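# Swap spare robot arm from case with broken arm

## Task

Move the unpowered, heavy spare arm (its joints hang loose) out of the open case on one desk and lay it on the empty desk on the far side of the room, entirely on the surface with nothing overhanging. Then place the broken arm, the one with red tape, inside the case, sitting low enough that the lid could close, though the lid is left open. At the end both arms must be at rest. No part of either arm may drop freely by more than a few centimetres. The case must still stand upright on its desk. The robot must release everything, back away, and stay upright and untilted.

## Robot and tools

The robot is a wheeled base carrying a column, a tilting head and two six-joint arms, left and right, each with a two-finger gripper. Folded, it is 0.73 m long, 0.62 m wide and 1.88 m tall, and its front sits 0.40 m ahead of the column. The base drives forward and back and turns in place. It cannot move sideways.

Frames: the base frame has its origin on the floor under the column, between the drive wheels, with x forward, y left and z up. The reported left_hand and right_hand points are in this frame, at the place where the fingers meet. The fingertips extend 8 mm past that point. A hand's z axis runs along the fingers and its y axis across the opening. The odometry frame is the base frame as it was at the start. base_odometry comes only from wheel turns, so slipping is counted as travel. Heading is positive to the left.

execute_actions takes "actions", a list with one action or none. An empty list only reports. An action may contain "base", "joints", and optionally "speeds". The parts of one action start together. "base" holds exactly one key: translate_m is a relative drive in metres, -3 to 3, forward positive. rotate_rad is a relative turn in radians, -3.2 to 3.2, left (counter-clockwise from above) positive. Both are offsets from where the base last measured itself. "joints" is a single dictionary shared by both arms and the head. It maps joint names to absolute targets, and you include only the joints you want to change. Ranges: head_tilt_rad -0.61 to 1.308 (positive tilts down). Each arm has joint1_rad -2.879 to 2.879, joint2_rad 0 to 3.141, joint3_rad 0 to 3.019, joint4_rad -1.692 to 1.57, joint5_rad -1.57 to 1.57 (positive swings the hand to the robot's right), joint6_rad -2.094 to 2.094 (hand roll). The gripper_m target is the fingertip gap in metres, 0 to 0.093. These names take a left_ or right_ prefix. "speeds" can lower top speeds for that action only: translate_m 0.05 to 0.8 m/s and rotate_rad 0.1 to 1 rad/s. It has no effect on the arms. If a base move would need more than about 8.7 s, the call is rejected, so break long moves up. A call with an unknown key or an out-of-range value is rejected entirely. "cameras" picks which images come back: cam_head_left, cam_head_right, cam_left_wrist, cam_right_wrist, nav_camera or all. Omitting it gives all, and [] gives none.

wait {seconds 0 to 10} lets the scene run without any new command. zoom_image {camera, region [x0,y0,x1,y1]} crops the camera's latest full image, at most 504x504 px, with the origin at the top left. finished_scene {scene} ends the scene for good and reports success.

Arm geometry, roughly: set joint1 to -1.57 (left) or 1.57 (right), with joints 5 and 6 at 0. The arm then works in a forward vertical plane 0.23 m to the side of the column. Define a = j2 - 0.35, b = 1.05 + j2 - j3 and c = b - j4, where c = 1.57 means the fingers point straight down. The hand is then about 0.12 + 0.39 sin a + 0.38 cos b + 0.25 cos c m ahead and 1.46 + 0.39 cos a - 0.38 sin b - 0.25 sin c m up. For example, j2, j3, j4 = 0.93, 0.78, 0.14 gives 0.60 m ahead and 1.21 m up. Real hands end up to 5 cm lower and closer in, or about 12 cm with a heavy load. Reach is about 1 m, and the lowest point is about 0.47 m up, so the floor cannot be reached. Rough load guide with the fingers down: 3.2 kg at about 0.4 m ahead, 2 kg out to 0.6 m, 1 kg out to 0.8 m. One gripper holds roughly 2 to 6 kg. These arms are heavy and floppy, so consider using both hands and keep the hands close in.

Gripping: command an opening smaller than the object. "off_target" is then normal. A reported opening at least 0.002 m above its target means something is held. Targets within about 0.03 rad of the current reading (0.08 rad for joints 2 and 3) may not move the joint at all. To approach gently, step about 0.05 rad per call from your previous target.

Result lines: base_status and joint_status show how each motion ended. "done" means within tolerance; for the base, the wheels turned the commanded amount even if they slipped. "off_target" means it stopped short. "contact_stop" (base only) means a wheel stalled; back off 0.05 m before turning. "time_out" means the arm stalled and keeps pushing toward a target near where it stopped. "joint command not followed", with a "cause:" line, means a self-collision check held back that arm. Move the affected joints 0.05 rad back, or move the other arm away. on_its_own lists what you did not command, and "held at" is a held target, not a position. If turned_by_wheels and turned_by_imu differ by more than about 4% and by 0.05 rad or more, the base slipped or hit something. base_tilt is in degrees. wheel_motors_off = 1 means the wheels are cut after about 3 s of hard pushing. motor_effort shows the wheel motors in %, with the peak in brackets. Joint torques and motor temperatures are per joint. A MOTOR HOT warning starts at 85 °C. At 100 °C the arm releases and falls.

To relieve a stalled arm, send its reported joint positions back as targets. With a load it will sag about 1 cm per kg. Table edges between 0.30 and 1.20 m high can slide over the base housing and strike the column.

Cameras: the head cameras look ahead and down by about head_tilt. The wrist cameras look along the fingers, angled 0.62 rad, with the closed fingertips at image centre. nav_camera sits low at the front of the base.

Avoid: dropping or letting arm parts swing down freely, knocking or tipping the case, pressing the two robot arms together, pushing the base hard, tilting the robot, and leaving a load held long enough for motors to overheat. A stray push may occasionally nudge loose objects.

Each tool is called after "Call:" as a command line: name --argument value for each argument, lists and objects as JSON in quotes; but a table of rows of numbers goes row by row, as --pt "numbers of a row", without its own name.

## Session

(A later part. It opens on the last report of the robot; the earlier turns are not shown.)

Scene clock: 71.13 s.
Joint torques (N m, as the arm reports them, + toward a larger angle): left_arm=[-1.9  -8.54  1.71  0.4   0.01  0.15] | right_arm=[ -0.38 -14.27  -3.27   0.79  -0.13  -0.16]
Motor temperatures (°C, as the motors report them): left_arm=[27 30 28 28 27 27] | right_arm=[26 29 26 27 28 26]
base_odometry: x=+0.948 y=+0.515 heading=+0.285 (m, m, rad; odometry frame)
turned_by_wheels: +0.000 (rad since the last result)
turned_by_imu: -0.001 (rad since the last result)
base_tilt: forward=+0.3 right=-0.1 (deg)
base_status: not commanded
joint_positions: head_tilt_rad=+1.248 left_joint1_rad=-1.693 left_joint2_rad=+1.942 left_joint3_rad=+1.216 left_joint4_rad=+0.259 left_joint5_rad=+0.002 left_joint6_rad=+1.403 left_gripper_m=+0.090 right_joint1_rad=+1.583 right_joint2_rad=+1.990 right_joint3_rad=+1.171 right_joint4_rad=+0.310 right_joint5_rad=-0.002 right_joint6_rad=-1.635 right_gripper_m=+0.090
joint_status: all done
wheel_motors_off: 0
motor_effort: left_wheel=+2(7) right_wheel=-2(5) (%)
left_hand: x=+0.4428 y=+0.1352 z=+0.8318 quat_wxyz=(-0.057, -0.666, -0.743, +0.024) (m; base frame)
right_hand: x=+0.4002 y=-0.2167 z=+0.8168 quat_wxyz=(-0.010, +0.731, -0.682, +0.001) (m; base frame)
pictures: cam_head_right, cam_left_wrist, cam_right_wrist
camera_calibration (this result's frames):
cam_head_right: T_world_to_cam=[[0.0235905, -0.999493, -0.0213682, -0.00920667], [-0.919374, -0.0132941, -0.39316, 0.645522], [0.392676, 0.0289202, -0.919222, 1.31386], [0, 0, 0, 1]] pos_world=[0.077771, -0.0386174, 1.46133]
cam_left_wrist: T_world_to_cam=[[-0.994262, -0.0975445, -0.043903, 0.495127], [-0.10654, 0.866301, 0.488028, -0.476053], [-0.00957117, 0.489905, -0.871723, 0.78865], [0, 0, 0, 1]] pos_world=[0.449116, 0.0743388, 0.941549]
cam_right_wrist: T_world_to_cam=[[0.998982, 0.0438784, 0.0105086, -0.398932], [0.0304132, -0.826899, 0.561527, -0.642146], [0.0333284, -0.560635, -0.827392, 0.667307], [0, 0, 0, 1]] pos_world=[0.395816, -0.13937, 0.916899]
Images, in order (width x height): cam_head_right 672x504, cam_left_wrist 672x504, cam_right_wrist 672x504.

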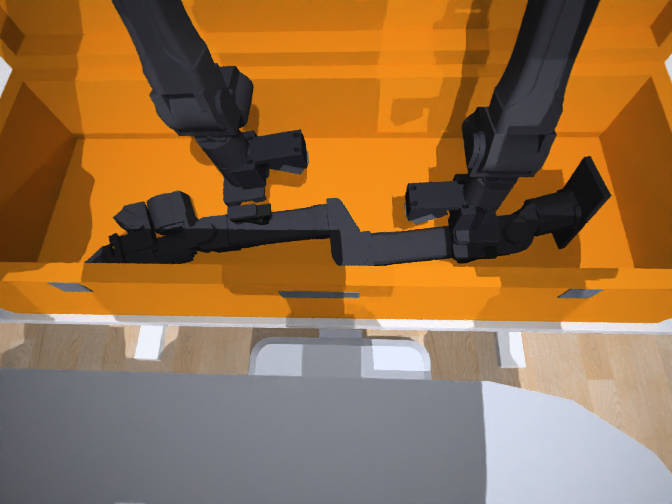

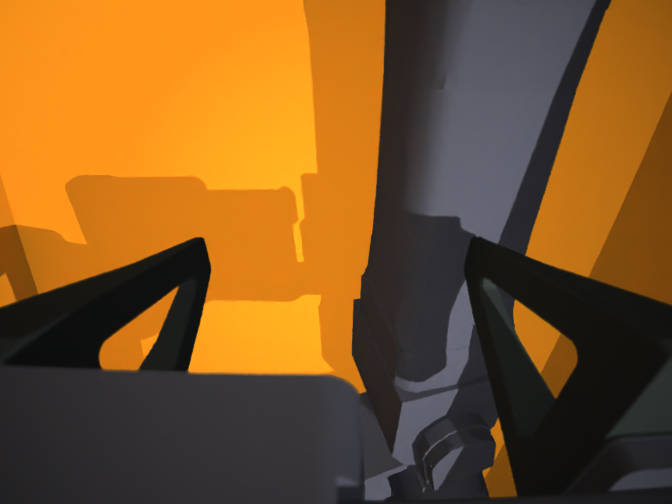

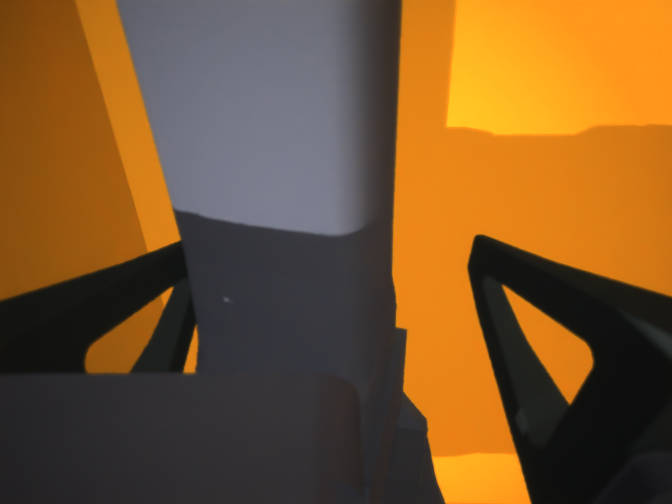

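Call:
execute_actions --actions '[{"joints": {"left_joint2_rad": 1.86, "left_joint3_rad": 1.085, "left_joint4_rad": 0.265, "right_joint2_rad": 2.05, "right_joint3_rad": 1.205, "right_joint4_rad": 0.335}}]' --cameras '["cam_head_right", "cam_left_wrist", "cam_right_wrist"]'

Scene clock: 75.33 s.
Joint torques (N m, as the arm reports them, + toward a larger angle): left_arm=[ -1.91 -15.23  -1.91   0.27   0.01   0.16] | right_arm=[ -0.39 -13.4   -3.56   0.94  -0.14  -0.16]
Motor temperatures (°C, as the motors report them): left_arm=[27 30 28 28 27 27] | right_arm=[26 29 26 27 28 26]
base_odometry: x=+0.948 y=+0.515 heading=+0.285 (m, m, rad; odometry frame)
turned_by_wheels: +0.000 (rad since the last result)
turned_by_imu: -0.001 (rad since the last result)
base_tilt: forward=+0.3 right=+0.0 (deg)
base_status: not commanded
joint_positions: head_tilt_rad=+1.248 left_joint1_rad=-1.693 left_joint2_rad=+1.882 left_joint3_rad=+1.081 left_joint4_rad=+0.259 left_joint5_rad=+0.002 left_joint6_rad=+1.403 left_gripper_m=+0.090 right_joint1_rad=+1.583 right_joint2_rad=+2.034 right_joint3_rad=+1.207 right_joint4_rad=+0.318 right_joint5_rad=-0.002 right_joint6_rad=-1.636 right_gripper_m=+0.090
joint_status: all done
wheel_motors_off: 0
motor_effort: left_wheel=+1(2) right_wheel=+0(3) (%)
left_hand: x=+0.3968 y=+0.1411 z=+0.8609 quat_wxyz=(-0.028, -0.668, -0.742, +0.047) (m; base frame)
right_hand: x=+0.3957 y=-0.2167 z=+0.8009 quat_wxyz=(-0.010, +0.732, -0.682, +0.002) (m; base frame)
pictures: cam_head_right, cam_left_wrist, cam_right_wrist
camera_calibration (this result's frames):
cam_head_right: T_world_to_cam=[[0.0235905, -0.999493, -0.0213681, -0.00920667], [-0.919374, -0.0132941, -0.39316, 0.645522], [0.392676, 0.0289202, -0.919222, 1.31386], [0, 0, 0, 1]] pos_world=[0.077771, -0.0386174, 1.46133]
cam_left_wrist: T_world_to_cam=[[-0.995538, -0.0896259, 0.0295321, 0.387378], [-0.063067, 0.864717, 0.498285, -0.526203], [-0.0701961, 0.494199, -0.86651, 0.829678], [0, 0, 0, 1]] pos_world=[0.410704, 0.07971, 0.969683]
cam_right_wrist: T_world_to_cam=[[0.998965, 0.0442576, 0.0104983, -0.394148], [0.0307198, -0.82667, 0.561847, -0.633351], [0.0335446, -0.560943, -0.827174, 0.654015], [0, 0, 0, 1]] pos_world=[0.391258, -0.139263, 0.900969]
Images, in order (width x height): cam_head_right 672x504, cam_left_wrist 672x504, cam_right_wrist 672x504.

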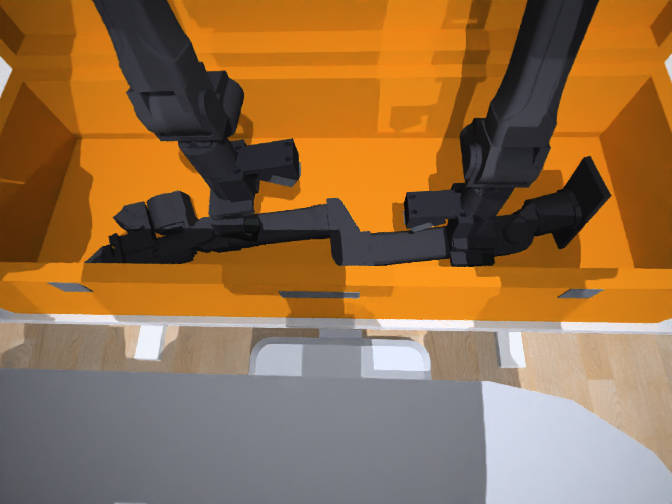

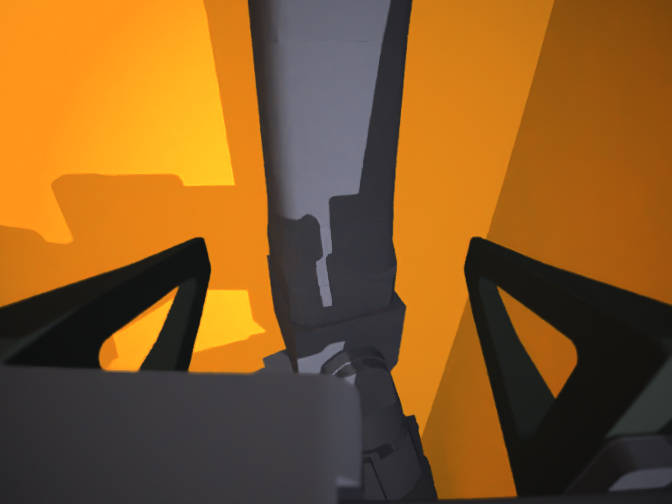

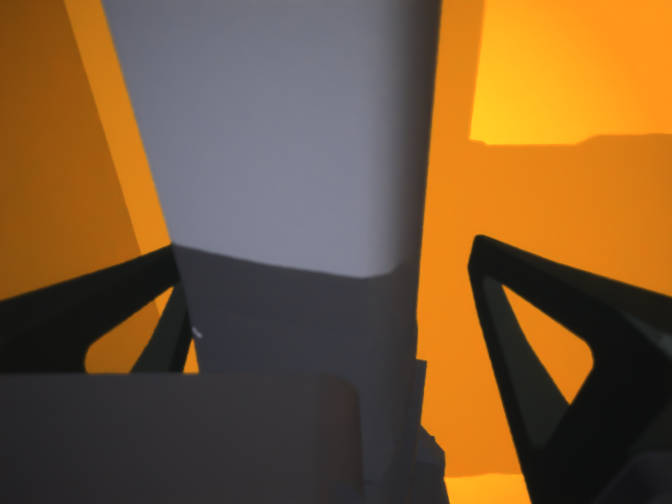

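Call:
execute_actions --actions '[{"joints": {"left_joint2_rad": 1.95, "left_joint3_rad": 1.16}}]' --cameras '["cam_left_wrist"]'

Scene clock: 79.03 s.
Joint torques (N m, as the arm reports them, + toward a larger angle): left_arm=[ -2.03 -12.54  -2.46   0.3    0.01   0.16] | right_arm=[ -0.45 -13.16  -3.57   0.9   -0.14  -0.15]
Motor temperatures (°C, as the motors report them): left_arm=[27 31 28 28 27 27] | right_arm=[26 29 26 27 28 26]
base_odometry: x=+0.948 y=+0.515 heading=+0.285 (m, m, rad; odometry frame)
turned_by_wheels: +0.000 (rad since the last result)
turned_by_imu: -0.001 (rad since the last result)
base_tilt: forward=+0.3 right=-0.1 (deg)
base_status: not commanded
joint_positions: head_tilt_rad=+1.248 left_joint1_rad=-1.693 left_joint2_rad=+1.931 left_joint3_rad=+1.170 left_joint4_rad=+0.259 left_joint5_rad=+0.002 left_joint6_rad=+1.403 left_gripper_m=+0.090 right_joint1_rad=+1.583 right_joint2_rad=+2.034 right_joint3_rad=+1.207 right_joint4_rad=+0.318 right_joint5_rad=-0.002 right_joint6_rad=-1.636 right_gripper_m=+0.090
joint_status: all done
wheel_motors_off: 0
motor_effort: left_wheel=+1(2) right_wheel=-1(0) (%)
left_hand: x=+0.4212 y=+0.1372 z=+0.8385 quat_wxyz=(-0.043, -0.667, -0.743, +0.035) (m; base frame)
right_hand: x=+0.3957 y=-0.2167 z=+0.8009 quat_wxyz=(-0.010, +0.732, -0.682, +0.002) (m; base frame)
pictures: cam_left_wrist
camera_calibration (this result's frames):
cam_left_wrist: T_world_to_cam=[[-0.995547, -0.0937871, -0.00945028, 0.445325], [-0.0862279, 0.865606, 0.493245, -0.49625], [-0.0380798, 0.491864, -0.869839, 0.803477], [0, 0, 0, 1]] pos_world=[0.431148, 0.0761218, 0.947877]
Images, in order (width x height): cam_left_wrist 672x504.

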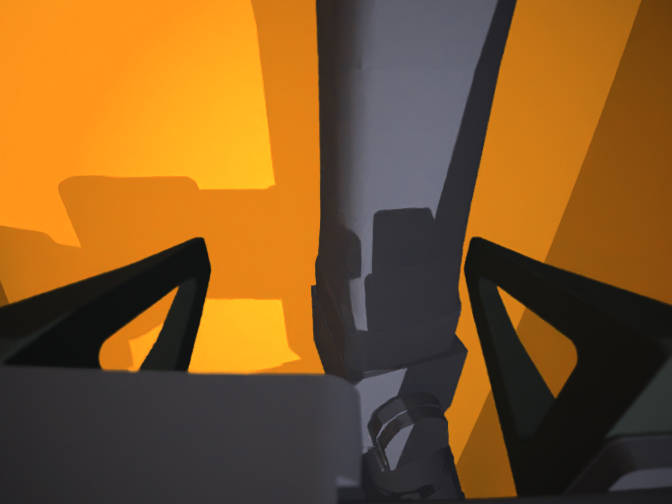

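Call:
execute_actions --actions '[{"joints": {"left_joint2_rad": 1.995}}]' --cameras '["cam_left_wrist"]'

Scene clock: 80.37 s.
Joint torques (N m, as the arm reports them, + toward a larger angle): left_arm=[ -2.13 -12.39  -3.15   0.28  -0.01   0.16] | right_arm=[ -0.43 -13.13  -3.58   0.88  -0.14  -0.16]
Motor temperatures (°C, as the motors report them): left_arm=[27 31 28 28 27 27] | right_arm=[26 29 26 27 28 26]
base_odometry: x=+0.948 y=+0.515 heading=+0.285 (m, m, rad; odometry frame)
turned_by_wheels: +0.000 (rad since the last result)
turned_by_imu: +0.000 (rad since the last result)
base_tilt: forward=+0.3 right=-0.1 (deg)
base_status: not commanded
joint_positions: head_tilt_rad=+1.248 left_joint1_rad=-1.693 left_joint2_rad=+1.987 left_joint3_rad=+1.170 left_joint4_rad=+0.259 left_joint5_rad=+0.002 left_joint6_rad=+1.403 left_gripper_m=+0.090 right_joint1_rad=+1.583 right_joint2_rad=+2.034 right_joint3_rad=+1.207 right_joint4_rad=+0.318 right_joint5_rad=-0.002 right_joint6_rad=-1.636 right_gripper_m=+0.090
joint_status: all done
wheel_motors_off: 0
motor_effort: left_wheel=+1(1) right_wheel=+2(0) (%)
left_hand: x=+0.3861 y=+0.1377 z=+0.8227 quat_wxyz=(-0.022, -0.668, -0.742, +0.052) (m; base frame)
right_hand: x=+0.3957 y=-0.2167 z=+0.8009 quat_wxyz=(-0.010, +0.732, -0.682, +0.002) (m; base frame)
pictures: cam_left_wrist
camera_calibration (this result's frames):
cam_left_wrist: T_world_to_cam=[[-0.995094, -0.0879728, 0.0452725, 0.364276], [-0.0536615, 0.864327, 0.50006, -0.509927], [-0.083122, 0.495177, -0.864807, 0.800993], [0, 0, 0, 1]] pos_world=[0.401705, 0.0761569, 0.931206]
Images, in order (width x height): cam_left_wrist 672x504.

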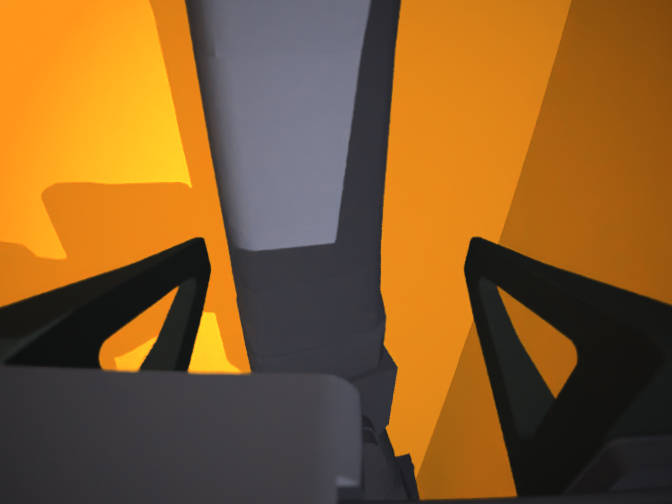

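Call:
execute_actions --actions '[{"joints": {"left_joint2_rad": 2.06, "left_joint3_rad": 1.235}}]' --cameras '["cam_left_wrist"]'

Scene clock: 81.87 s.
Joint torques (N m, as the arm reports them, + toward a larger angle): left_arm=[ -2.12 -12.17  -2.62   0.28   0.     0.16] | right_arm=[ -0.35 -12.95  -3.57   0.9   -0.14  -0.15]
Motor temperatures (°C, as the motors report them): left_arm=[27 31 28 28 27 27] | right_arm=[26 29 26 27 28 26]
base_odometry: x=+0.948 y=+0.515 heading=+0.285 (m, m, rad; odometry frame)
turned_by_wheels: +0.000 (rad since the last result)
turned_by_imu: +0.000 (rad since the last result)
base_tilt: forward=+0.3 right=-0.1 (deg)
base_status: not commanded
joint_positions: head_tilt_rad=+1.248 left_joint1_rad=-1.693 left_joint2_rad=+2.046 left_joint3_rad=+1.239 left_joint4_rad=+0.259 left_joint5_rad=+0.002 left_joint6_rad=+1.403 left_gripper_m=+0.090 right_joint1_rad=+1.583 right_joint2_rad=+2.034 right_joint3_rad=+1.207 right_joint4_rad=+0.318 right_joint5_rad=-0.002 right_joint6_rad=-1.636 right_gripper_m=+0.090
joint_status: all done
wheel_motors_off: 0
motor_effort: left_wheel=+1(2) right_wheel=+0(1) (%)
left_hand: x=+0.3903 y=+0.1349 z=+0.7990 quat_wxyz=(-0.026, -0.668, -0.742, +0.049) (m; base frame)
right_hand: x=+0.3957 y=-0.2167 z=+0.8009 quat_wxyz=(-0.010, +0.732, -0.682, +0.002) (m; base frame)
pictures: cam_left_wrist
camera_calibration (this result's frames):
cam_left_wrist: T_world_to_cam=[[-0.995418, -0.0890731, 0.0347795, 0.377938], [-0.0599349, 0.864589, 0.498893, -0.492082], [-0.0745079, 0.494523, -0.865965, 0.77986], [0, 0, 0, 1]] pos_world=[0.404819, 0.0734537, 0.907684]
Images, in order (width x height): cam_left_wrist 672x504.

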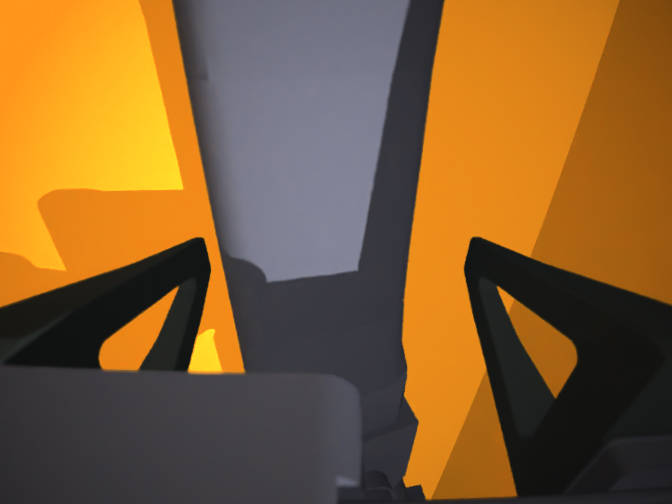

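Call:
execute_actions --actions '[{"joints": {"left_joint2_rad": 2.118, "left_joint3_rad": 1.305, "right_joint2_rad": 2.085}}]' --cameras '["cam_left_wrist", "cam_right_wrist"]'

Scene clock: 83.63 s.
Joint torques (N m, as the arm reports them, + toward a larger angle): left_arm=[ -2.24 -12.33  -2.39   0.34   0.02   0.17] | right_arm=[ -0.41 -12.52  -3.82   0.67  -0.24  -0.13]
Motor temperatures (°C, as the motors report them): left_arm=[27 31 28 28 27 27] | right_arm=[26 29 26 27 28 26]
base_odometry: x=+0.948 y=+0.515 heading=+0.285 (m, m, rad; odometry frame)
turned_by_wheels: +0.000 (rad since the last result)
turned_by_imu: -0.001 (rad since the last result)
base_tilt: forward=+0.2 right=+0.0 (deg)
base_status: not commanded
joint_positions: head_tilt_rad=+1.248 left_joint1_rad=-1.693 left_joint2_rad=+2.103 left_joint3_rad=+1.309 left_joint4_rad=+0.259 left_joint5_rad=+0.002 left_joint6_rad=+1.403 left_gripper_m=+0.090 right_joint1_rad=+1.583 right_joint2_rad=+2.060 right_joint3_rad=+1.207 right_joint4_rad=+0.321 right_joint5_rad=+0.001 right_joint6_rad=-1.638 right_gripper_m=+0.090
joint_status: all done
wheel_motors_off: 0
motor_effort: left_wheel=+1(1) right_wheel=+1(2) (%)
left_hand: x=+0.3940 y=+0.1322 z=+0.7760 quat_wxyz=(-0.030, -0.668, -0.743, +0.045) (m; base frame)
right_hand: x=+0.3791 y=-0.2172 z=+0.7942 quat_wxyz=(-0.001, +0.732, -0.681, -0.006) (m; base frame)
pictures: cam_left_wrist, cam_right_wrist
camera_calibration (this result's frames):
cam_left_wrist: T_world_to_cam=[[-0.995645, -0.0902996, 0.0231598, 0.39144], [-0.066866, 0.86487, 0.497523, -0.474293], [-0.0649564, 0.493808, -0.867141, 0.758765], [0, 0, 0, 1]] pos_world=[0.407308, 0.0708638, 0.884862]
cam_right_wrist: T_world_to_cam=[[0.998818, 0.0467702, -0.013215, -0.357976], [0.0460829, -0.824989, 0.563267, -0.636013], [0.0154419, -0.56321, -0.826169, 0.654254], [0, 0, 0, 1]] pos_world=[0.376759, -0.139478, 0.894039]
Images, in order (width x height): cam_left_wrist 672x504, cam_right_wrist 672x504.

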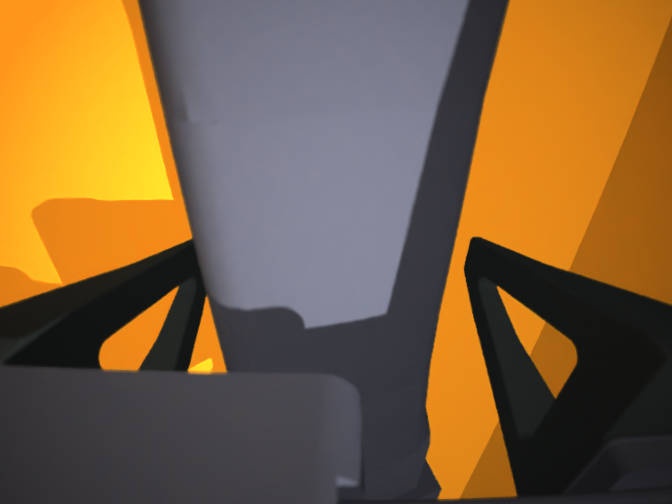

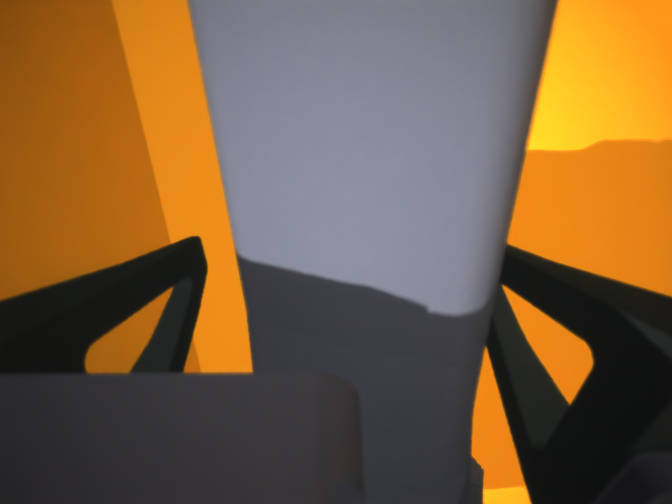

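Call:
execute_actions --actions '[{"joints": {"left_gripper_m": 0.0, "right_gripper_m": 0.0}}]' --cameras '["cam_head_right", "cam_left_wrist", "cam_right_wrist"]'

Scene clock: 85.23 s.
Joint torques (N m, as the arm reports them, + toward a larger angle): left_arm=[ -2.32 -12.46  -2.85   0.1    0.11   0.17] | right_arm=[ -0.38 -12.11  -4.41   0.1   -0.27  -0.12]
Motor temperatures (°C, as the motors report them): left_arm=[27 31 29 28 27 27] | right_arm=[26 29 26 27 28 26]
base_odometry: x=+0.948 y=+0.515 heading=+0.285 (m, m, rad; odometry frame)
turned_by_wheels: +0.000 (rad since the last result)
turned_by_imu: +0.000 (rad since the last result)
base_tilt: forward=+0.3 right=+0.0 (deg)
base_status: not commanded
joint_positions: head_tilt_rad=+1.248 left_joint1_rad=-1.693 left_joint2_rad=+2.103 left_joint3_rad=+1.314 left_joint4_rad=+0.264 left_joint5_rad=+0.000 left_joint6_rad=+1.401 left_gripper_m=+0.058 right_joint1_rad=+1.583 right_joint2_rad=+2.057 right_joint3_rad=+1.214 right_joint4_rad=+0.335 right_joint5_rad=+0.001 right_joint6_rad=-1.639 right_gripper_m=+0.059
joint_status: left_gripper_m off_target (ended at +0.058, target +0.000); right_gripper_m off_target (ended at +0.059, target +0.000)
wheel_motors_off: 0
motor_effort: left_wheel=+2(2) right_wheel=-3(2) (%)
left_hand: x=+0.3985 y=+0.1326 z=+0.7754 quat_wxyz=(-0.033, -0.667, -0.743, +0.041) (m; base frame)
right_hand: x=+0.3889 y=-0.2172 z=+0.7939 quat_wxyz=(-0.009, +0.733, -0.680, +0.003) (m; base frame)
pictures: cam_head_right, cam_left_wrist, cam_right_wrist
camera_calibration (this result's frames):
cam_head_right: T_world_to_cam=[[0.0235905, -0.999493, -0.0213682, -0.00920667], [-0.919374, -0.0132941, -0.39316, 0.645522], [0.392676, 0.0289202, -0.919222, 1.31386], [0, 0, 0, 1]] pos_world=[0.077771, -0.0386174, 1.46133]
cam_left_wrist: T_world_to_cam=[[-0.995536, -0.0934519, 0.0132337, 0.403975], [-0.0744429, 0.863639, 0.498585, -0.471632], [-0.0580228, 0.495374, -0.86674, 0.755068], [0, 0, 0, 1]] pos_world=[0.410873, 0.0710307, 0.88425]
cam_right_wrist: T_world_to_cam=[[0.998783, 0.0480452, 0.0111741, -0.386917], [0.0333612, -0.8248, 0.564439, -0.632291], [0.036335, -0.563379, -0.825399, 0.645145], [0, 0, 0, 1]] pos_world=[0.384099, -0.139464, 0.893715]
Images, in order (width x height): cam_head_right 672x504, cam_left_wrist 672x504, cam_right_wrist 672x504.

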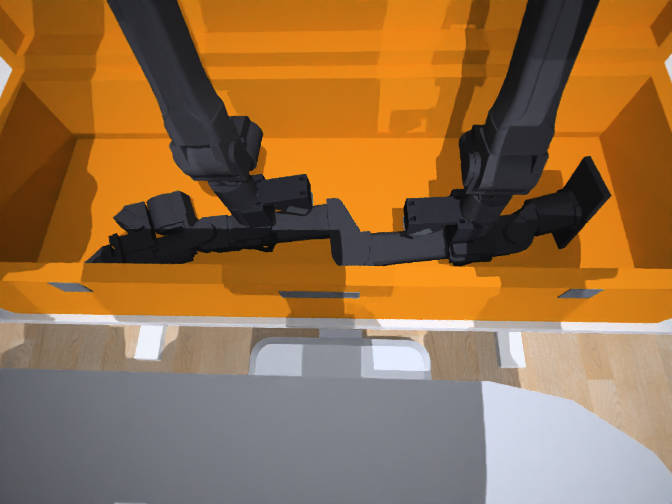

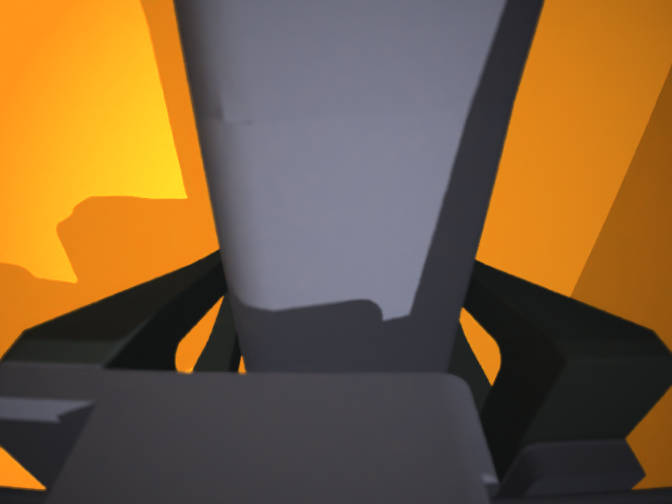

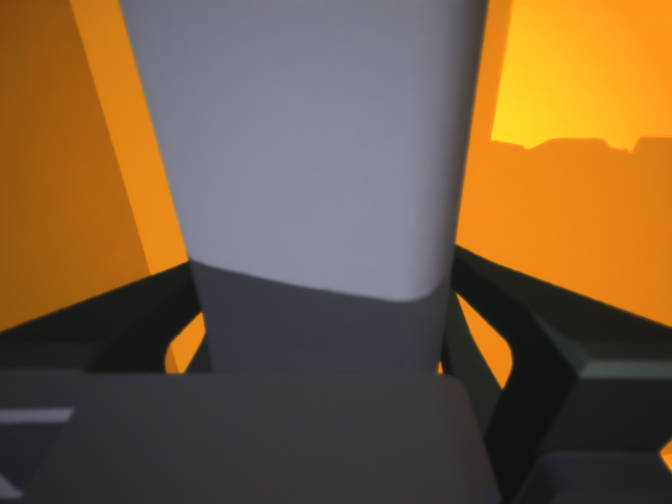

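Call:
execute_actions --actions '[{"joints": {"left_joint2_rad": 2.02, "left_joint3_rad": 1.285, "right_joint2_rad": 1.96, "right_joint3_rad": 1.185}}]' --cameras '["cam_head_right"]'

Scene clock: 90.93 s.
Joint torques (N m, as the arm reports them, + toward a larger angle): left_arm=[ -2.33 -19.59  -4.35   0.12   0.1    0.18] | right_arm=[ -0.4  -20.86  -6.33   0.12  -0.18  -0.12]
Motor temperatures (°C, as the motors report them): left_arm=[27 31 29 28 27 27] | right_arm=[26 29 26 27 28 26]
base_odometry: x=+0.948 y=+0.515 heading=+0.285 (m, m, rad; odometry frame)
turned_by_wheels: +0.000 (rad since the last result)
turned_by_imu: -0.001 (rad since the last result)
base_tilt: forward=+0.3 right=+0.0 (deg)
base_status: not commanded
joint_positions: head_tilt_rad=+1.248 left_joint1_rad=-1.693 left_joint2_rad=+2.100 left_joint3_rad=+1.313 left_joint4_rad=+0.264 left_joint5_rad=+0.000 left_joint6_rad=+1.401 left_gripper_m=+0.058 right_joint1_rad=+1.583 right_joint2_rad=+2.053 right_joint3_rad=+1.214 right_joint4_rad=+0.335 right_joint5_rad=-0.001 right_joint6_rad=-1.639 right_gripper_m=+0.059
joint_status: all done
wheel_motors_off: 0
motor_effort: left_wheel=+2(2) right_wheel=-1(2) (%)
left_hand: x=+0.4003 y=+0.1326 z=+0.7764 quat_wxyz=(-0.034, -0.667, -0.744, +0.040) (m; base frame)
right_hand: x=+0.3912 y=-0.2168 z=+0.7951 quat_wxyz=(-0.011, +0.733, -0.680, +0.003) (m; base frame)
pictures: cam_head_right
camera_calibration (this result's frames):
cam_head_right: T_world_to_cam=[[0.0235905, -0.999493, -0.0213681, -0.00920667], [-0.919374, -0.0132941, -0.39316, 0.645522], [0.392676, 0.0289202, -0.919222, 1.31386], [0, 0, 0, 1]] pos_world=[0.077771, -0.0386174, 1.46133]
Images, in order (width x height): cam_head_right 672x504.

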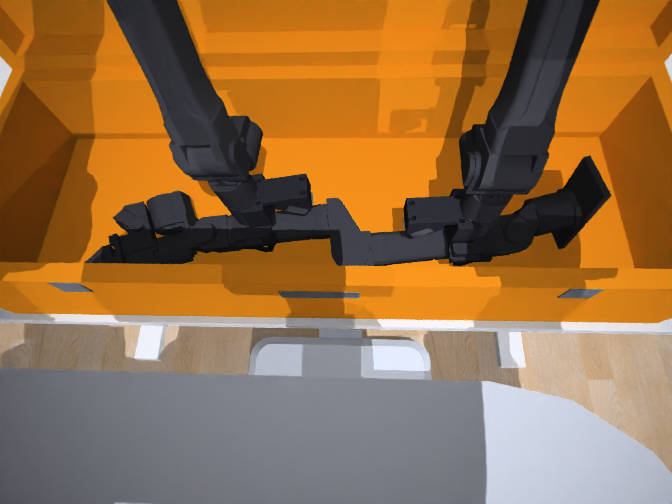

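Call:
execute_actions --actions '[{"joints": {"left_joint2_rad": 1.92, "left_joint3_rad": 1.205, "right_joint2_rad": 1.855, "right_joint3_rad": 1.105}}]' --cameras '["cam_head_right"]'

Scene clock: 92.23 s.
Joint torques (N m, as the arm reports them, + toward a larger angle): left_arm=[ -2.79 -22.12  -5.38   0.12   0.05   0.29] | right_arm=[ -1.12 -22.18  -6.41   0.14   0.37  -0.12]
Motor temperatures (°C, as the motors report them): left_arm=[27 31 29 28 27 27] | right_arm=[26 30 26 27 28 26]
base_odometry: x=+0.948 y=+0.515 heading=+0.285 (m, m, rad; odometry frame)
turned_by_wheels: +0.000 (rad since the last result)
turned_by_imu: +0.000 (rad since the last result)
base_tilt: forward=+0.3 right=-0.1 (deg)
base_status: not commanded
joint_positions: head_tilt_rad=+1.248 left_joint1_rad=-1.688 left_joint2_rad=+2.028 left_joint3_rad=+1.247 left_joint4_rad=+0.264 left_joint5_rad=+0.001 left_joint6_rad=+1.392 left_gripper_m=+0.058 right_joint1_rad=+1.588 right_joint2_rad=+1.960 right_joint3_rad=+1.137 right_joint4_rad=+0.335 right_joint5_rad=-0.015 right_joint6_rad=-1.643 right_gripper_m=+0.059
joint_status: all done
wheel_motors_off: 0
motor_effort: left_wheel=+0(2) right_wheel=-3(2) (%)
left_hand: x=+0.4077 y=+0.1383 z=+0.8026 quat_wxyz=(-0.035, -0.662, -0.747, +0.038) (m; base frame)
right_hand: x=+0.4044 y=-0.2108 z=+0.8290 quat_wxyz=(-0.023, +0.735, -0.678, +0.003) (m; base frame)
pictures: cam_head_right
camera_calibration (this result's frames):
cam_head_right: T_world_to_cam=[[0.0235905, -0.999493, -0.0213681, -0.00920668], [-0.919374, -0.0132941, -0.39316, 0.645522], [0.392676, 0.0289202, -0.919222, 1.31386], [0, 0, 0, 1]] pos_world=[0.077771, -0.0386174, 1.46133]
Images, in order (width x height): cam_head_right 672x504.

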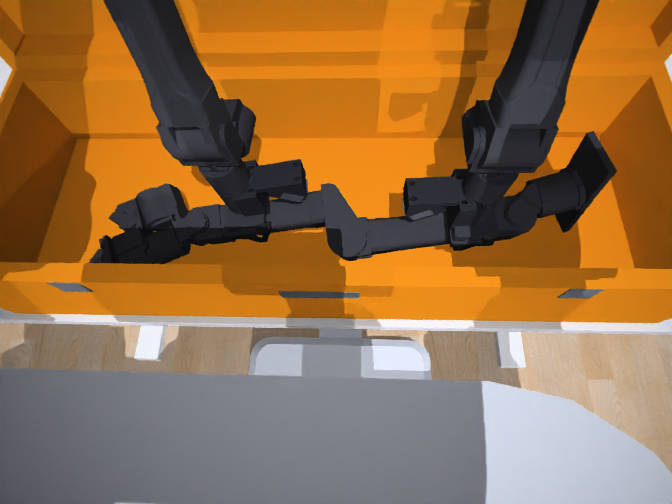

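Call:
execute_actions --actions '[{"joints": {"left_joint1_rad": -1.72, "left_joint2_rad": 1.80, "left_joint3_rad": 1.13, "left_joint4_rad": 0.165, "right_joint2_rad": 1.745, "right_joint3_rad": 1.025, "right_joint4_rad": 0.225}}]' --cameras '["cam_head_right", "cam_left_wrist", "cam_right_wrist"]'

Scene clock: 95.63 s.
Joint torques (N m, as the arm reports them, + toward a larger angle): left_arm=[ -4.68 -23.09  -5.14  -0.37   0.1    0.35] | right_arm=[ -0.82 -22.11  -6.26  -0.75   0.29  -0.13]
Motor temperatures (°C, as the motors report them): left_arm=[27 32 29 28 27 27] | right_arm=[26 30 27 27 28 26]
base_odometry: x=+0.948 y=+0.515 heading=+0.285 (m, m, rad; odometry frame)
turned_by_wheels: +0.000 (rad since the last result)
turned_by_imu: -0.001 (rad since the last result)
base_tilt: forward=+0.3 right=-0.1 (deg)
base_status: not commanded
joint_positions: head_tilt_rad=+1.248 left_joint1_rad=-1.697 left_joint2_rad=+1.918 left_joint3_rad=+1.170 left_joint4_rad=+0.172 left_joint5_rad=+0.000 left_joint6_rad=+1.387 left_gripper_m=+0.058 right_joint1_rad=+1.588 right_joint2_rad=+1.844 right_joint3_rad=+1.057 right_joint4_rad=+0.241 right_joint5_rad=-0.013 right_joint6_rad=-1.638 right_gripper_m=+0.059
joint_status: all done
wheel_motors_off: 0
motor_effort: left_wheel=+0(1) right_wheel=-2(3) (%)
left_hand: x=+0.4081 y=+0.1364 z=+0.8427 quat_wxyz=(-0.014, -0.663, -0.746, +0.058) (m; base frame)
right_hand: x=+0.4025 y=-0.2118 z=+0.8697 quat_wxyz=(-0.002, +0.733, -0.680, -0.018) (m; base frame)
pictures: cam_head_right, cam_left_wrist, cam_right_wrist
camera_calibration (this result's frames):
cam_head_right: T_world_to_cam=[[0.0235905, -0.999493, -0.0213681, -0.00920667], [-0.919374, -0.0132941, -0.39316, 0.645522], [0.392676, 0.0289202, -0.919222, 1.31386], [0, 0, 0, 1]] pos_world=[0.077771, -0.0386174, 1.46133]
cam_left_wrist: T_world_to_cam=[[-0.992864, -0.100101, 0.0648136, 0.369389], [-0.0542758, 0.863266, 0.501823, -0.518705], [-0.106184, 0.494724, -0.862539, 0.828327], [0, 0, 0, 1]] pos_world=[0.426555, 0.074963, 0.95082]
cam_right_wrist: T_world_to_cam=[[0.99838, 0.0501537, -0.0268835, -0.367841], [0.0566858, -0.835182, 0.547044, -0.667506], [0.00498364, -0.547682, -0.836672, 0.735928], [0, 0, 0, 1]] pos_world=[0.401416, -0.135986, 0.970997]
Images, in order (width x height): cam_head_right 672x504, cam_left_wrist 672x504, cam_right_wrist 672x504.

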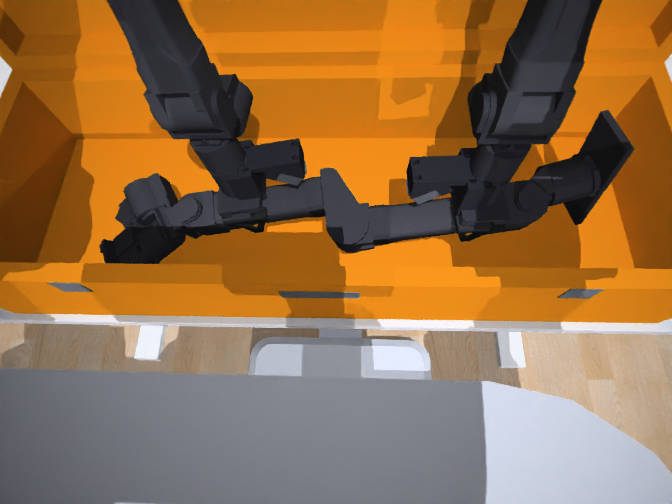

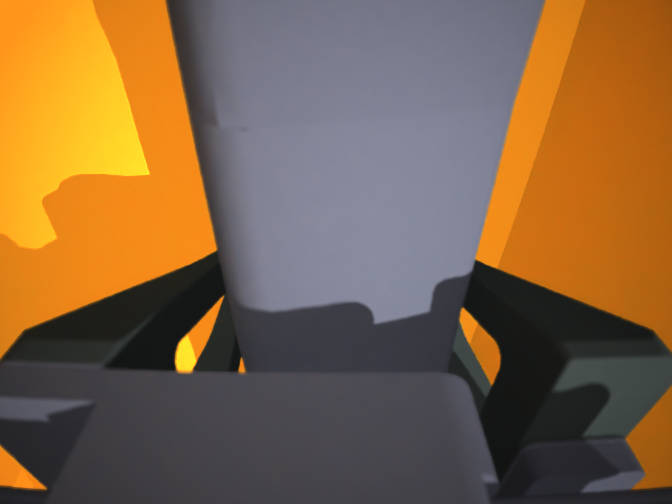

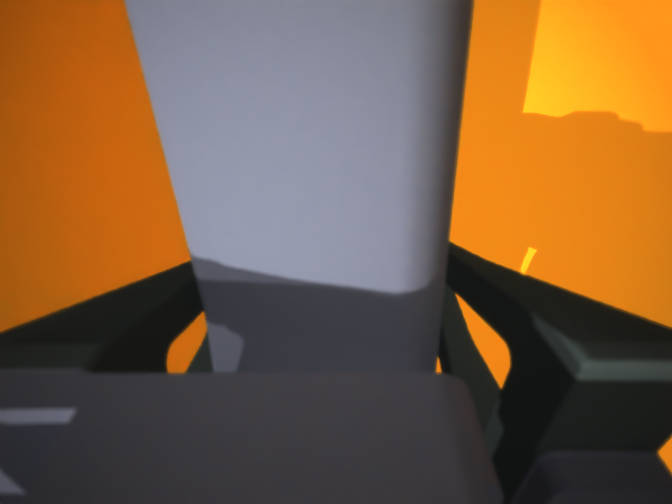

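Call:
execute_actions --actions '[{"joints": {"left_joint1_rad": -1.735, "left_joint2_rad": 1.675, "left_joint3_rad": 1.05, "left_joint4_rad": 0.06, "right_joint2_rad": 1.635, "right_joint3_rad": 0.955, "right_joint4_rad": 0.12}}]' --cameras '["cam_head_right"]'

Scene clock: 97.60 s.
Joint torques (N m, as the arm reports them, + toward a larger angle): left_arm=[ -5.05 -23.63  -5.01  -1.04   0.16   0.48] | right_arm=[ -1.42 -21.77  -5.93  -1.09   0.32  -0.19]
Motor temperatures (°C, as the motors report them): left_arm=[27 32 29 28 27 27] | right_arm=[26 30 27 27 28 26]
base_odometry: x=+0.948 y=+0.515 heading=+0.285 (m, m, rad; odometry frame)
turned_by_wheels: +0.000 (rad since the last result)
turned_by_imu: -0.001 (rad since the last result)
base_tilt: forward=+0.3 right=+0.0 (deg)
base_status: not commanded
joint_positions: head_tilt_rad=+1.248 left_joint1_rad=-1.706 left_joint2_rad=+1.802 left_joint3_rad=+1.093 left_joint4_rad=+0.080 left_joint5_rad=-0.002 left_joint6_rad=+1.377 left_gripper_m=+0.058 right_joint1_rad=+1.588 right_joint2_rad=+1.729 right_joint3_rad=+0.986 right_joint4_rad=+0.141 right_joint5_rad=-0.014 right_joint6_rad=-1.638 right_gripper_m=+0.059
joint_status: all done
wheel_motors_off: 0
motor_effort: left_wheel=+0(1) right_wheel=-3(2) (%)
left_hand: x=+0.4072 y=+0.1354 z=+0.8858 quat_wxyz=(+0.005, -0.662, -0.746, +0.076) (m; base frame)
right_hand: x=+0.3999 y=-0.2123 z=+0.9103 quat_wxyz=(+0.016, +0.733, -0.679, -0.038) (m; base frame)
pictures: cam_head_right
camera_calibration (this result's frames):
cam_head_right: T_world_to_cam=[[0.0235905, -0.999493, -0.0213681, -0.00920668], [-0.919374, -0.0132941, -0.39316, 0.645522], [0.392676, 0.0289202, -0.919222, 1.31386], [0, 0, 0, 1]] pos_world=[0.077771, -0.0386174, 1.46133]
Images, in order (width x height): cam_head_right 672x504.

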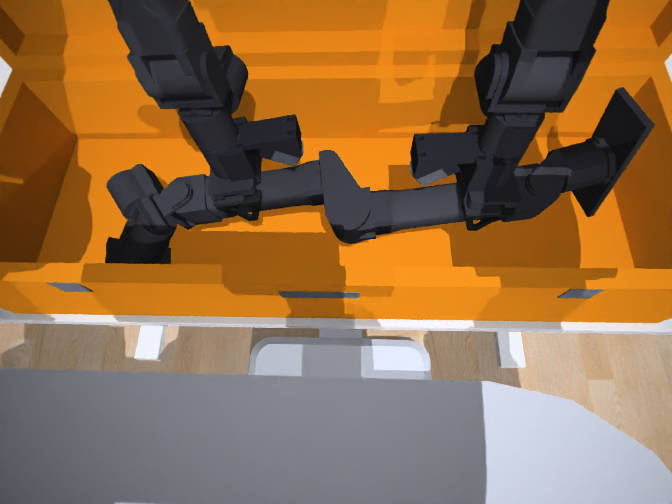

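Call:
execute_actions --actions '[{"joints": {"left_joint1_rad": -1.75, "left_joint2_rad": 1.54, "left_joint3_rad": 0.945, "left_joint4_rad": 0.01, "left_joint6_rad": 1.37, "right_joint2_rad": 1.505, "right_joint3_rad": 0.855, "right_joint4_rad": 0.065}}]' --cameras '["cam_head_right"]'

Scene clock: 99.97 s.
Joint torques (N m, as the arm reports them, + toward a larger angle): left_arm=[ -4.71 -24.52  -5.32  -1.54   0.19   0.22] | right_arm=[ -0.39 -19.44  -5.24  -1.23   0.2   -0.08]
Motor temperatures (°C, as the motors report them): left_arm=[27 33 29 28 27 27] | right_arm=[26 31 27 27 28 26]
base_odometry: x=+0.948 y=+0.515 heading=+0.285 (m, m, rad; odometry frame)
turned_by_wheels: +0.000 (rad since the last result)
turned_by_imu: -0.001 (rad since the last result)
base_tilt: forward=+0.3 right=-0.1 (deg)
base_status: not commanded
joint_positions: head_tilt_rad=+1.248 left_joint1_rad=-1.720 left_joint2_rad=+1.676 left_joint3_rad=+0.993 left_joint4_rad=+0.042 left_joint5_rad=-0.003 left_joint6_rad=+1.361 left_gripper_m=+0.058 right_joint1_rad=+1.587 right_joint2_rad=+1.587 right_joint3_rad=+0.885 right_joint4_rad=+0.090 right_joint5_rad=-0.011 right_joint6_rad=-1.642 right_gripper_m=+0.059
joint_status: all done
wheel_motors_off: 0
motor_effort: left_wheel=+1(1) right_wheel=-1(4) (%)
left_hand: x=+0.4047 y=+0.1327 z=+0.9327 quat_wxyz=(+0.007, -0.658, -0.748, +0.084) (m; base frame)
right_hand: x=+0.3987 y=-0.2143 z=+0.9602 quat_wxyz=(+0.021, +0.734, -0.678, -0.040) (m; base frame)
pictures: cam_head_right
camera_calibration (this result's frames):
cam_head_right: T_world_to_cam=[[0.0235905, -0.999493, -0.0213681, -0.00920667], [-0.919374, -0.0132941, -0.39316, 0.645522], [0.392676, 0.0289202, -0.919222, 1.31386], [0, 0, 0, 1]] pos_world=[0.077771, -0.0386174, 1.46133]
Images, in order (width x height): cam_head_right 672x504.

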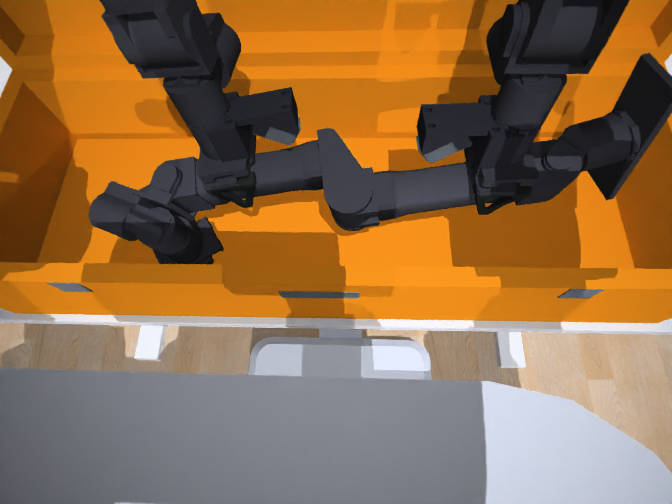

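Call:
execute_actions --actions '[]' --cameras '["cam_head_left", "cam_head_right"]'

Scene clock: 100.77 s.
Joint torques (N m, as the arm reports them, + toward a larger angle): left_arm=[ -4.84 -24.44  -5.31  -1.53   0.22   0.19] | right_arm=[ -0.7  -20.31  -5.39  -1.3    0.18  -0.1 ]
Motor temperatures (°C, as the motors report them): left_arm=[27 33 29 28 27 27] | right_arm=[26 31 27 27 28 26]
base_odometry: x=+0.948 y=+0.515 heading=+0.285 (m, m, rad; odometry frame)
turned_by_wheels: +0.000 (rad since the last result)
turned_by_imu: +0.000 (rad since the last result)
base_tilt: forward=+0.3 right=-0.1 (deg)
base_status: not commanded
joint_positions: head_tilt_rad=+1.248 left_joint1_rad=-1.720 left_joint2_rad=+1.676 left_joint3_rad=+0.993 left_joint4_rad=+0.042 left_joint5_rad=-0.003 left_joint6_rad=+1.361 left_gripper_m=+0.058 right_joint1_rad=+1.587 right_joint2_rad=+1.587 right_joint3_rad=+0.885 right_joint4_rad=+0.090 right_joint5_rad=-0.011 right_joint6_rad=-1.642 right_gripper_m=+0.059
joint_status: all done
wheel_motors_off: 0
motor_effort: left_wheel=+0(1) right_wheel=-2(4) (%)
left_hand: x=+0.4047 y=+0.1327 z=+0.9327 quat_wxyz=(+0.007, -0.658, -0.748, +0.084) (m; base frame)
right_hand: x=+0.3987 y=-0.2143 z=+0.9602 quat_wxyz=(+0.021, +0.734, -0.678, -0.040) (m; base frame)
pictures: cam_head_left, cam_head_right
camera_calibration (this result's frames):
cam_head_left: T_world_to_cam=[[0.0352955, -0.99896, -0.0288702, 0.0960801], [-0.91958, -0.0211524, -0.392333, 0.649527], [0.391314, 0.0403961, -0.91937, 1.32178], [0, 0, 0, 1]] pos_world=[0.0766703, 0.0563244, 1.47281]
cam_head_right: T_world_to_cam=[[0.0235905, -0.999493, -0.0213682, -0.00920667], [-0.919374, -0.0132941, -0.393159, 0.645522], [0.392676, 0.0289202, -0.919222, 1.31386], [0, 0, 0, 1]] pos_world=[0.077771, -0.0386174, 1.46133]
Images, in order (width x height): cam_head_left 672x504, cam_head_right 672x504.

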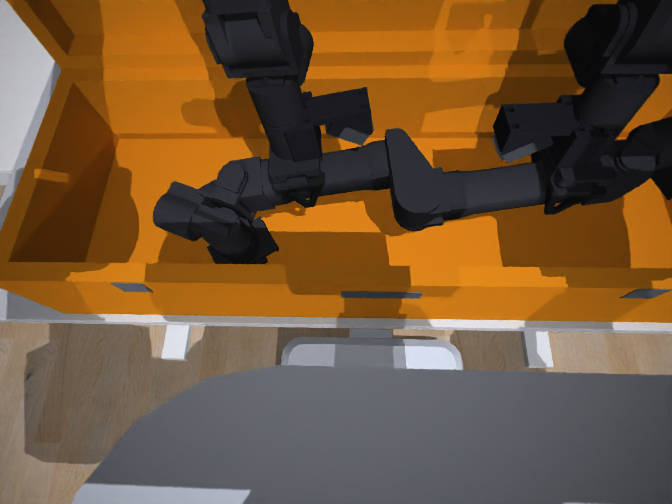

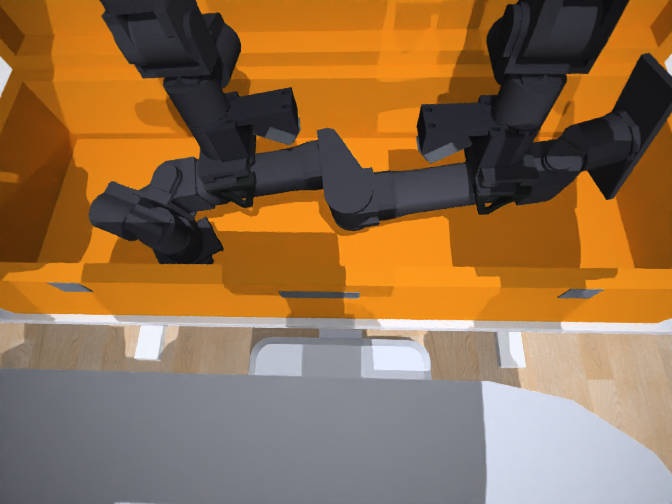

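Call:
execute_actions --actions '[{"base": {"translate_m": 0.03}, "speeds": {"translate_m": 0.1}, "joints": {"left_joint1_rad": -1.767, "left_joint2_rad": 1.331, "left_joint3_rad": 0.807, "left_joint4_rad": -0.053, "left_joint6_rad": 1.35, "right_joint2_rad": 1.29, "right_joint3_rad": 0.741, "right_joint4_rad": -0.028}}]' --cameras '["cam_head_left", "cam_head_right"]'

Scene clock: 111.93 s.
Joint torques (N m, as the arm reports them, + toward a larger angle): left_arm=[ -5.02 -21.85  -3.53  -1.47   0.3    0.31] | right_arm=[ -0.63 -18.77  -3.33  -1.59   0.5    0.03]
Motor temperatures (°C, as the motors report them): left_arm=[27 34 29 28 27 27] | right_arm=[26 31 27 27 28 26]
base_odometry: x=+0.977 y=+0.523 heading=+0.285 (m, m, rad; odometry frame)
turned_by_wheels: +0.000 (rad since the last result)
turned_by_imu: -0.001 (rad since the last result)
base_tilt: forward=+0.3 right=+0.0 (deg)
base_status: done
joint_positions: head_tilt_rad=+1.248 left_joint1_rad=-1.738 left_joint2_rad=+1.438 left_joint3_rad=+0.845 left_joint4_rad=-0.019 left_joint5_rad=-0.006 left_joint6_rad=+1.332 left_gripper_m=+0.058 right_joint1_rad=+1.586 right_joint2_rad=+1.354 right_joint3_rad=+0.762 right_joint4_rad=+0.005 right_joint5_rad=-0.019 right_joint6_rad=-1.657 right_gripper_m=+0.059
joint_status: all done
wheel_motors_off: 0
motor_effort: left_wheel=+0(35) right_wheel=+1(45) (%)
left_hand: x=+0.4133 y=+0.1327 z=+1.0144 quat_wxyz=(-0.007, -0.651, -0.755, +0.080) (m; base frame)
right_hand: x=+0.4076 y=-0.2141 z=+1.0353 quat_wxyz=(+0.010, +0.739, -0.673, -0.034) (m; base frame)
pictures: cam_head_left, cam_head_right
camera_calibration (this result's frames):
cam_head_left: T_world_to_cam=[[0.0352818, -0.99896, -0.0288871, 0.0961067], [-0.919767, -0.0211524, -0.391894, 0.648861], [0.390875, 0.0403961, -0.919557, 1.32209], [0, 0, 0, 1]] pos_world=[0.0766382, 0.0563244, 1.4728]
cam_head_right: T_world_to_cam=[[0.0235803, -0.999493, -0.0213794, -0.00918883], [-0.919562, -0.0132941, -0.392721, 0.644856], [0.392238, 0.0289202, -0.919409, 1.31417], [0, 0, 0, 1]] pos_world=[0.0777334, -0.0386174, 1.46131]
Images, in order (width x height): cam_head_left 672x504, cam_head_right 672x504.

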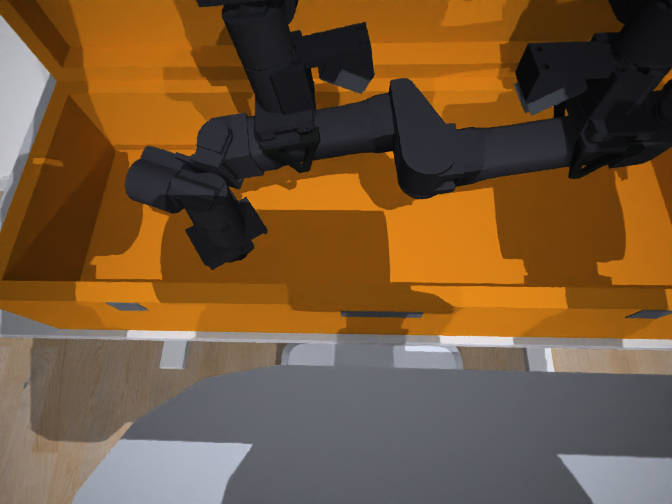

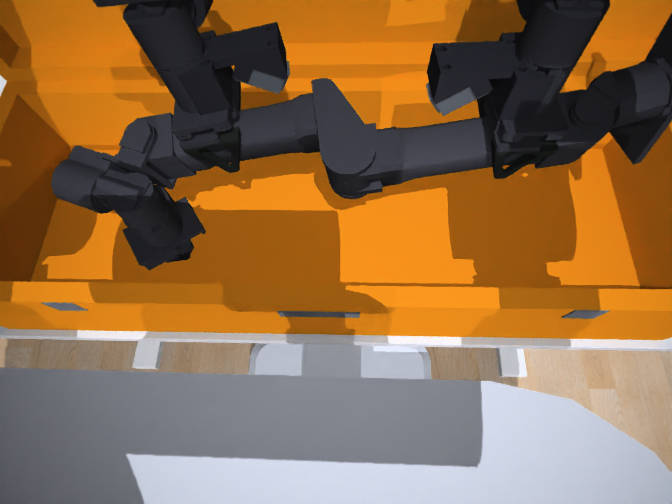

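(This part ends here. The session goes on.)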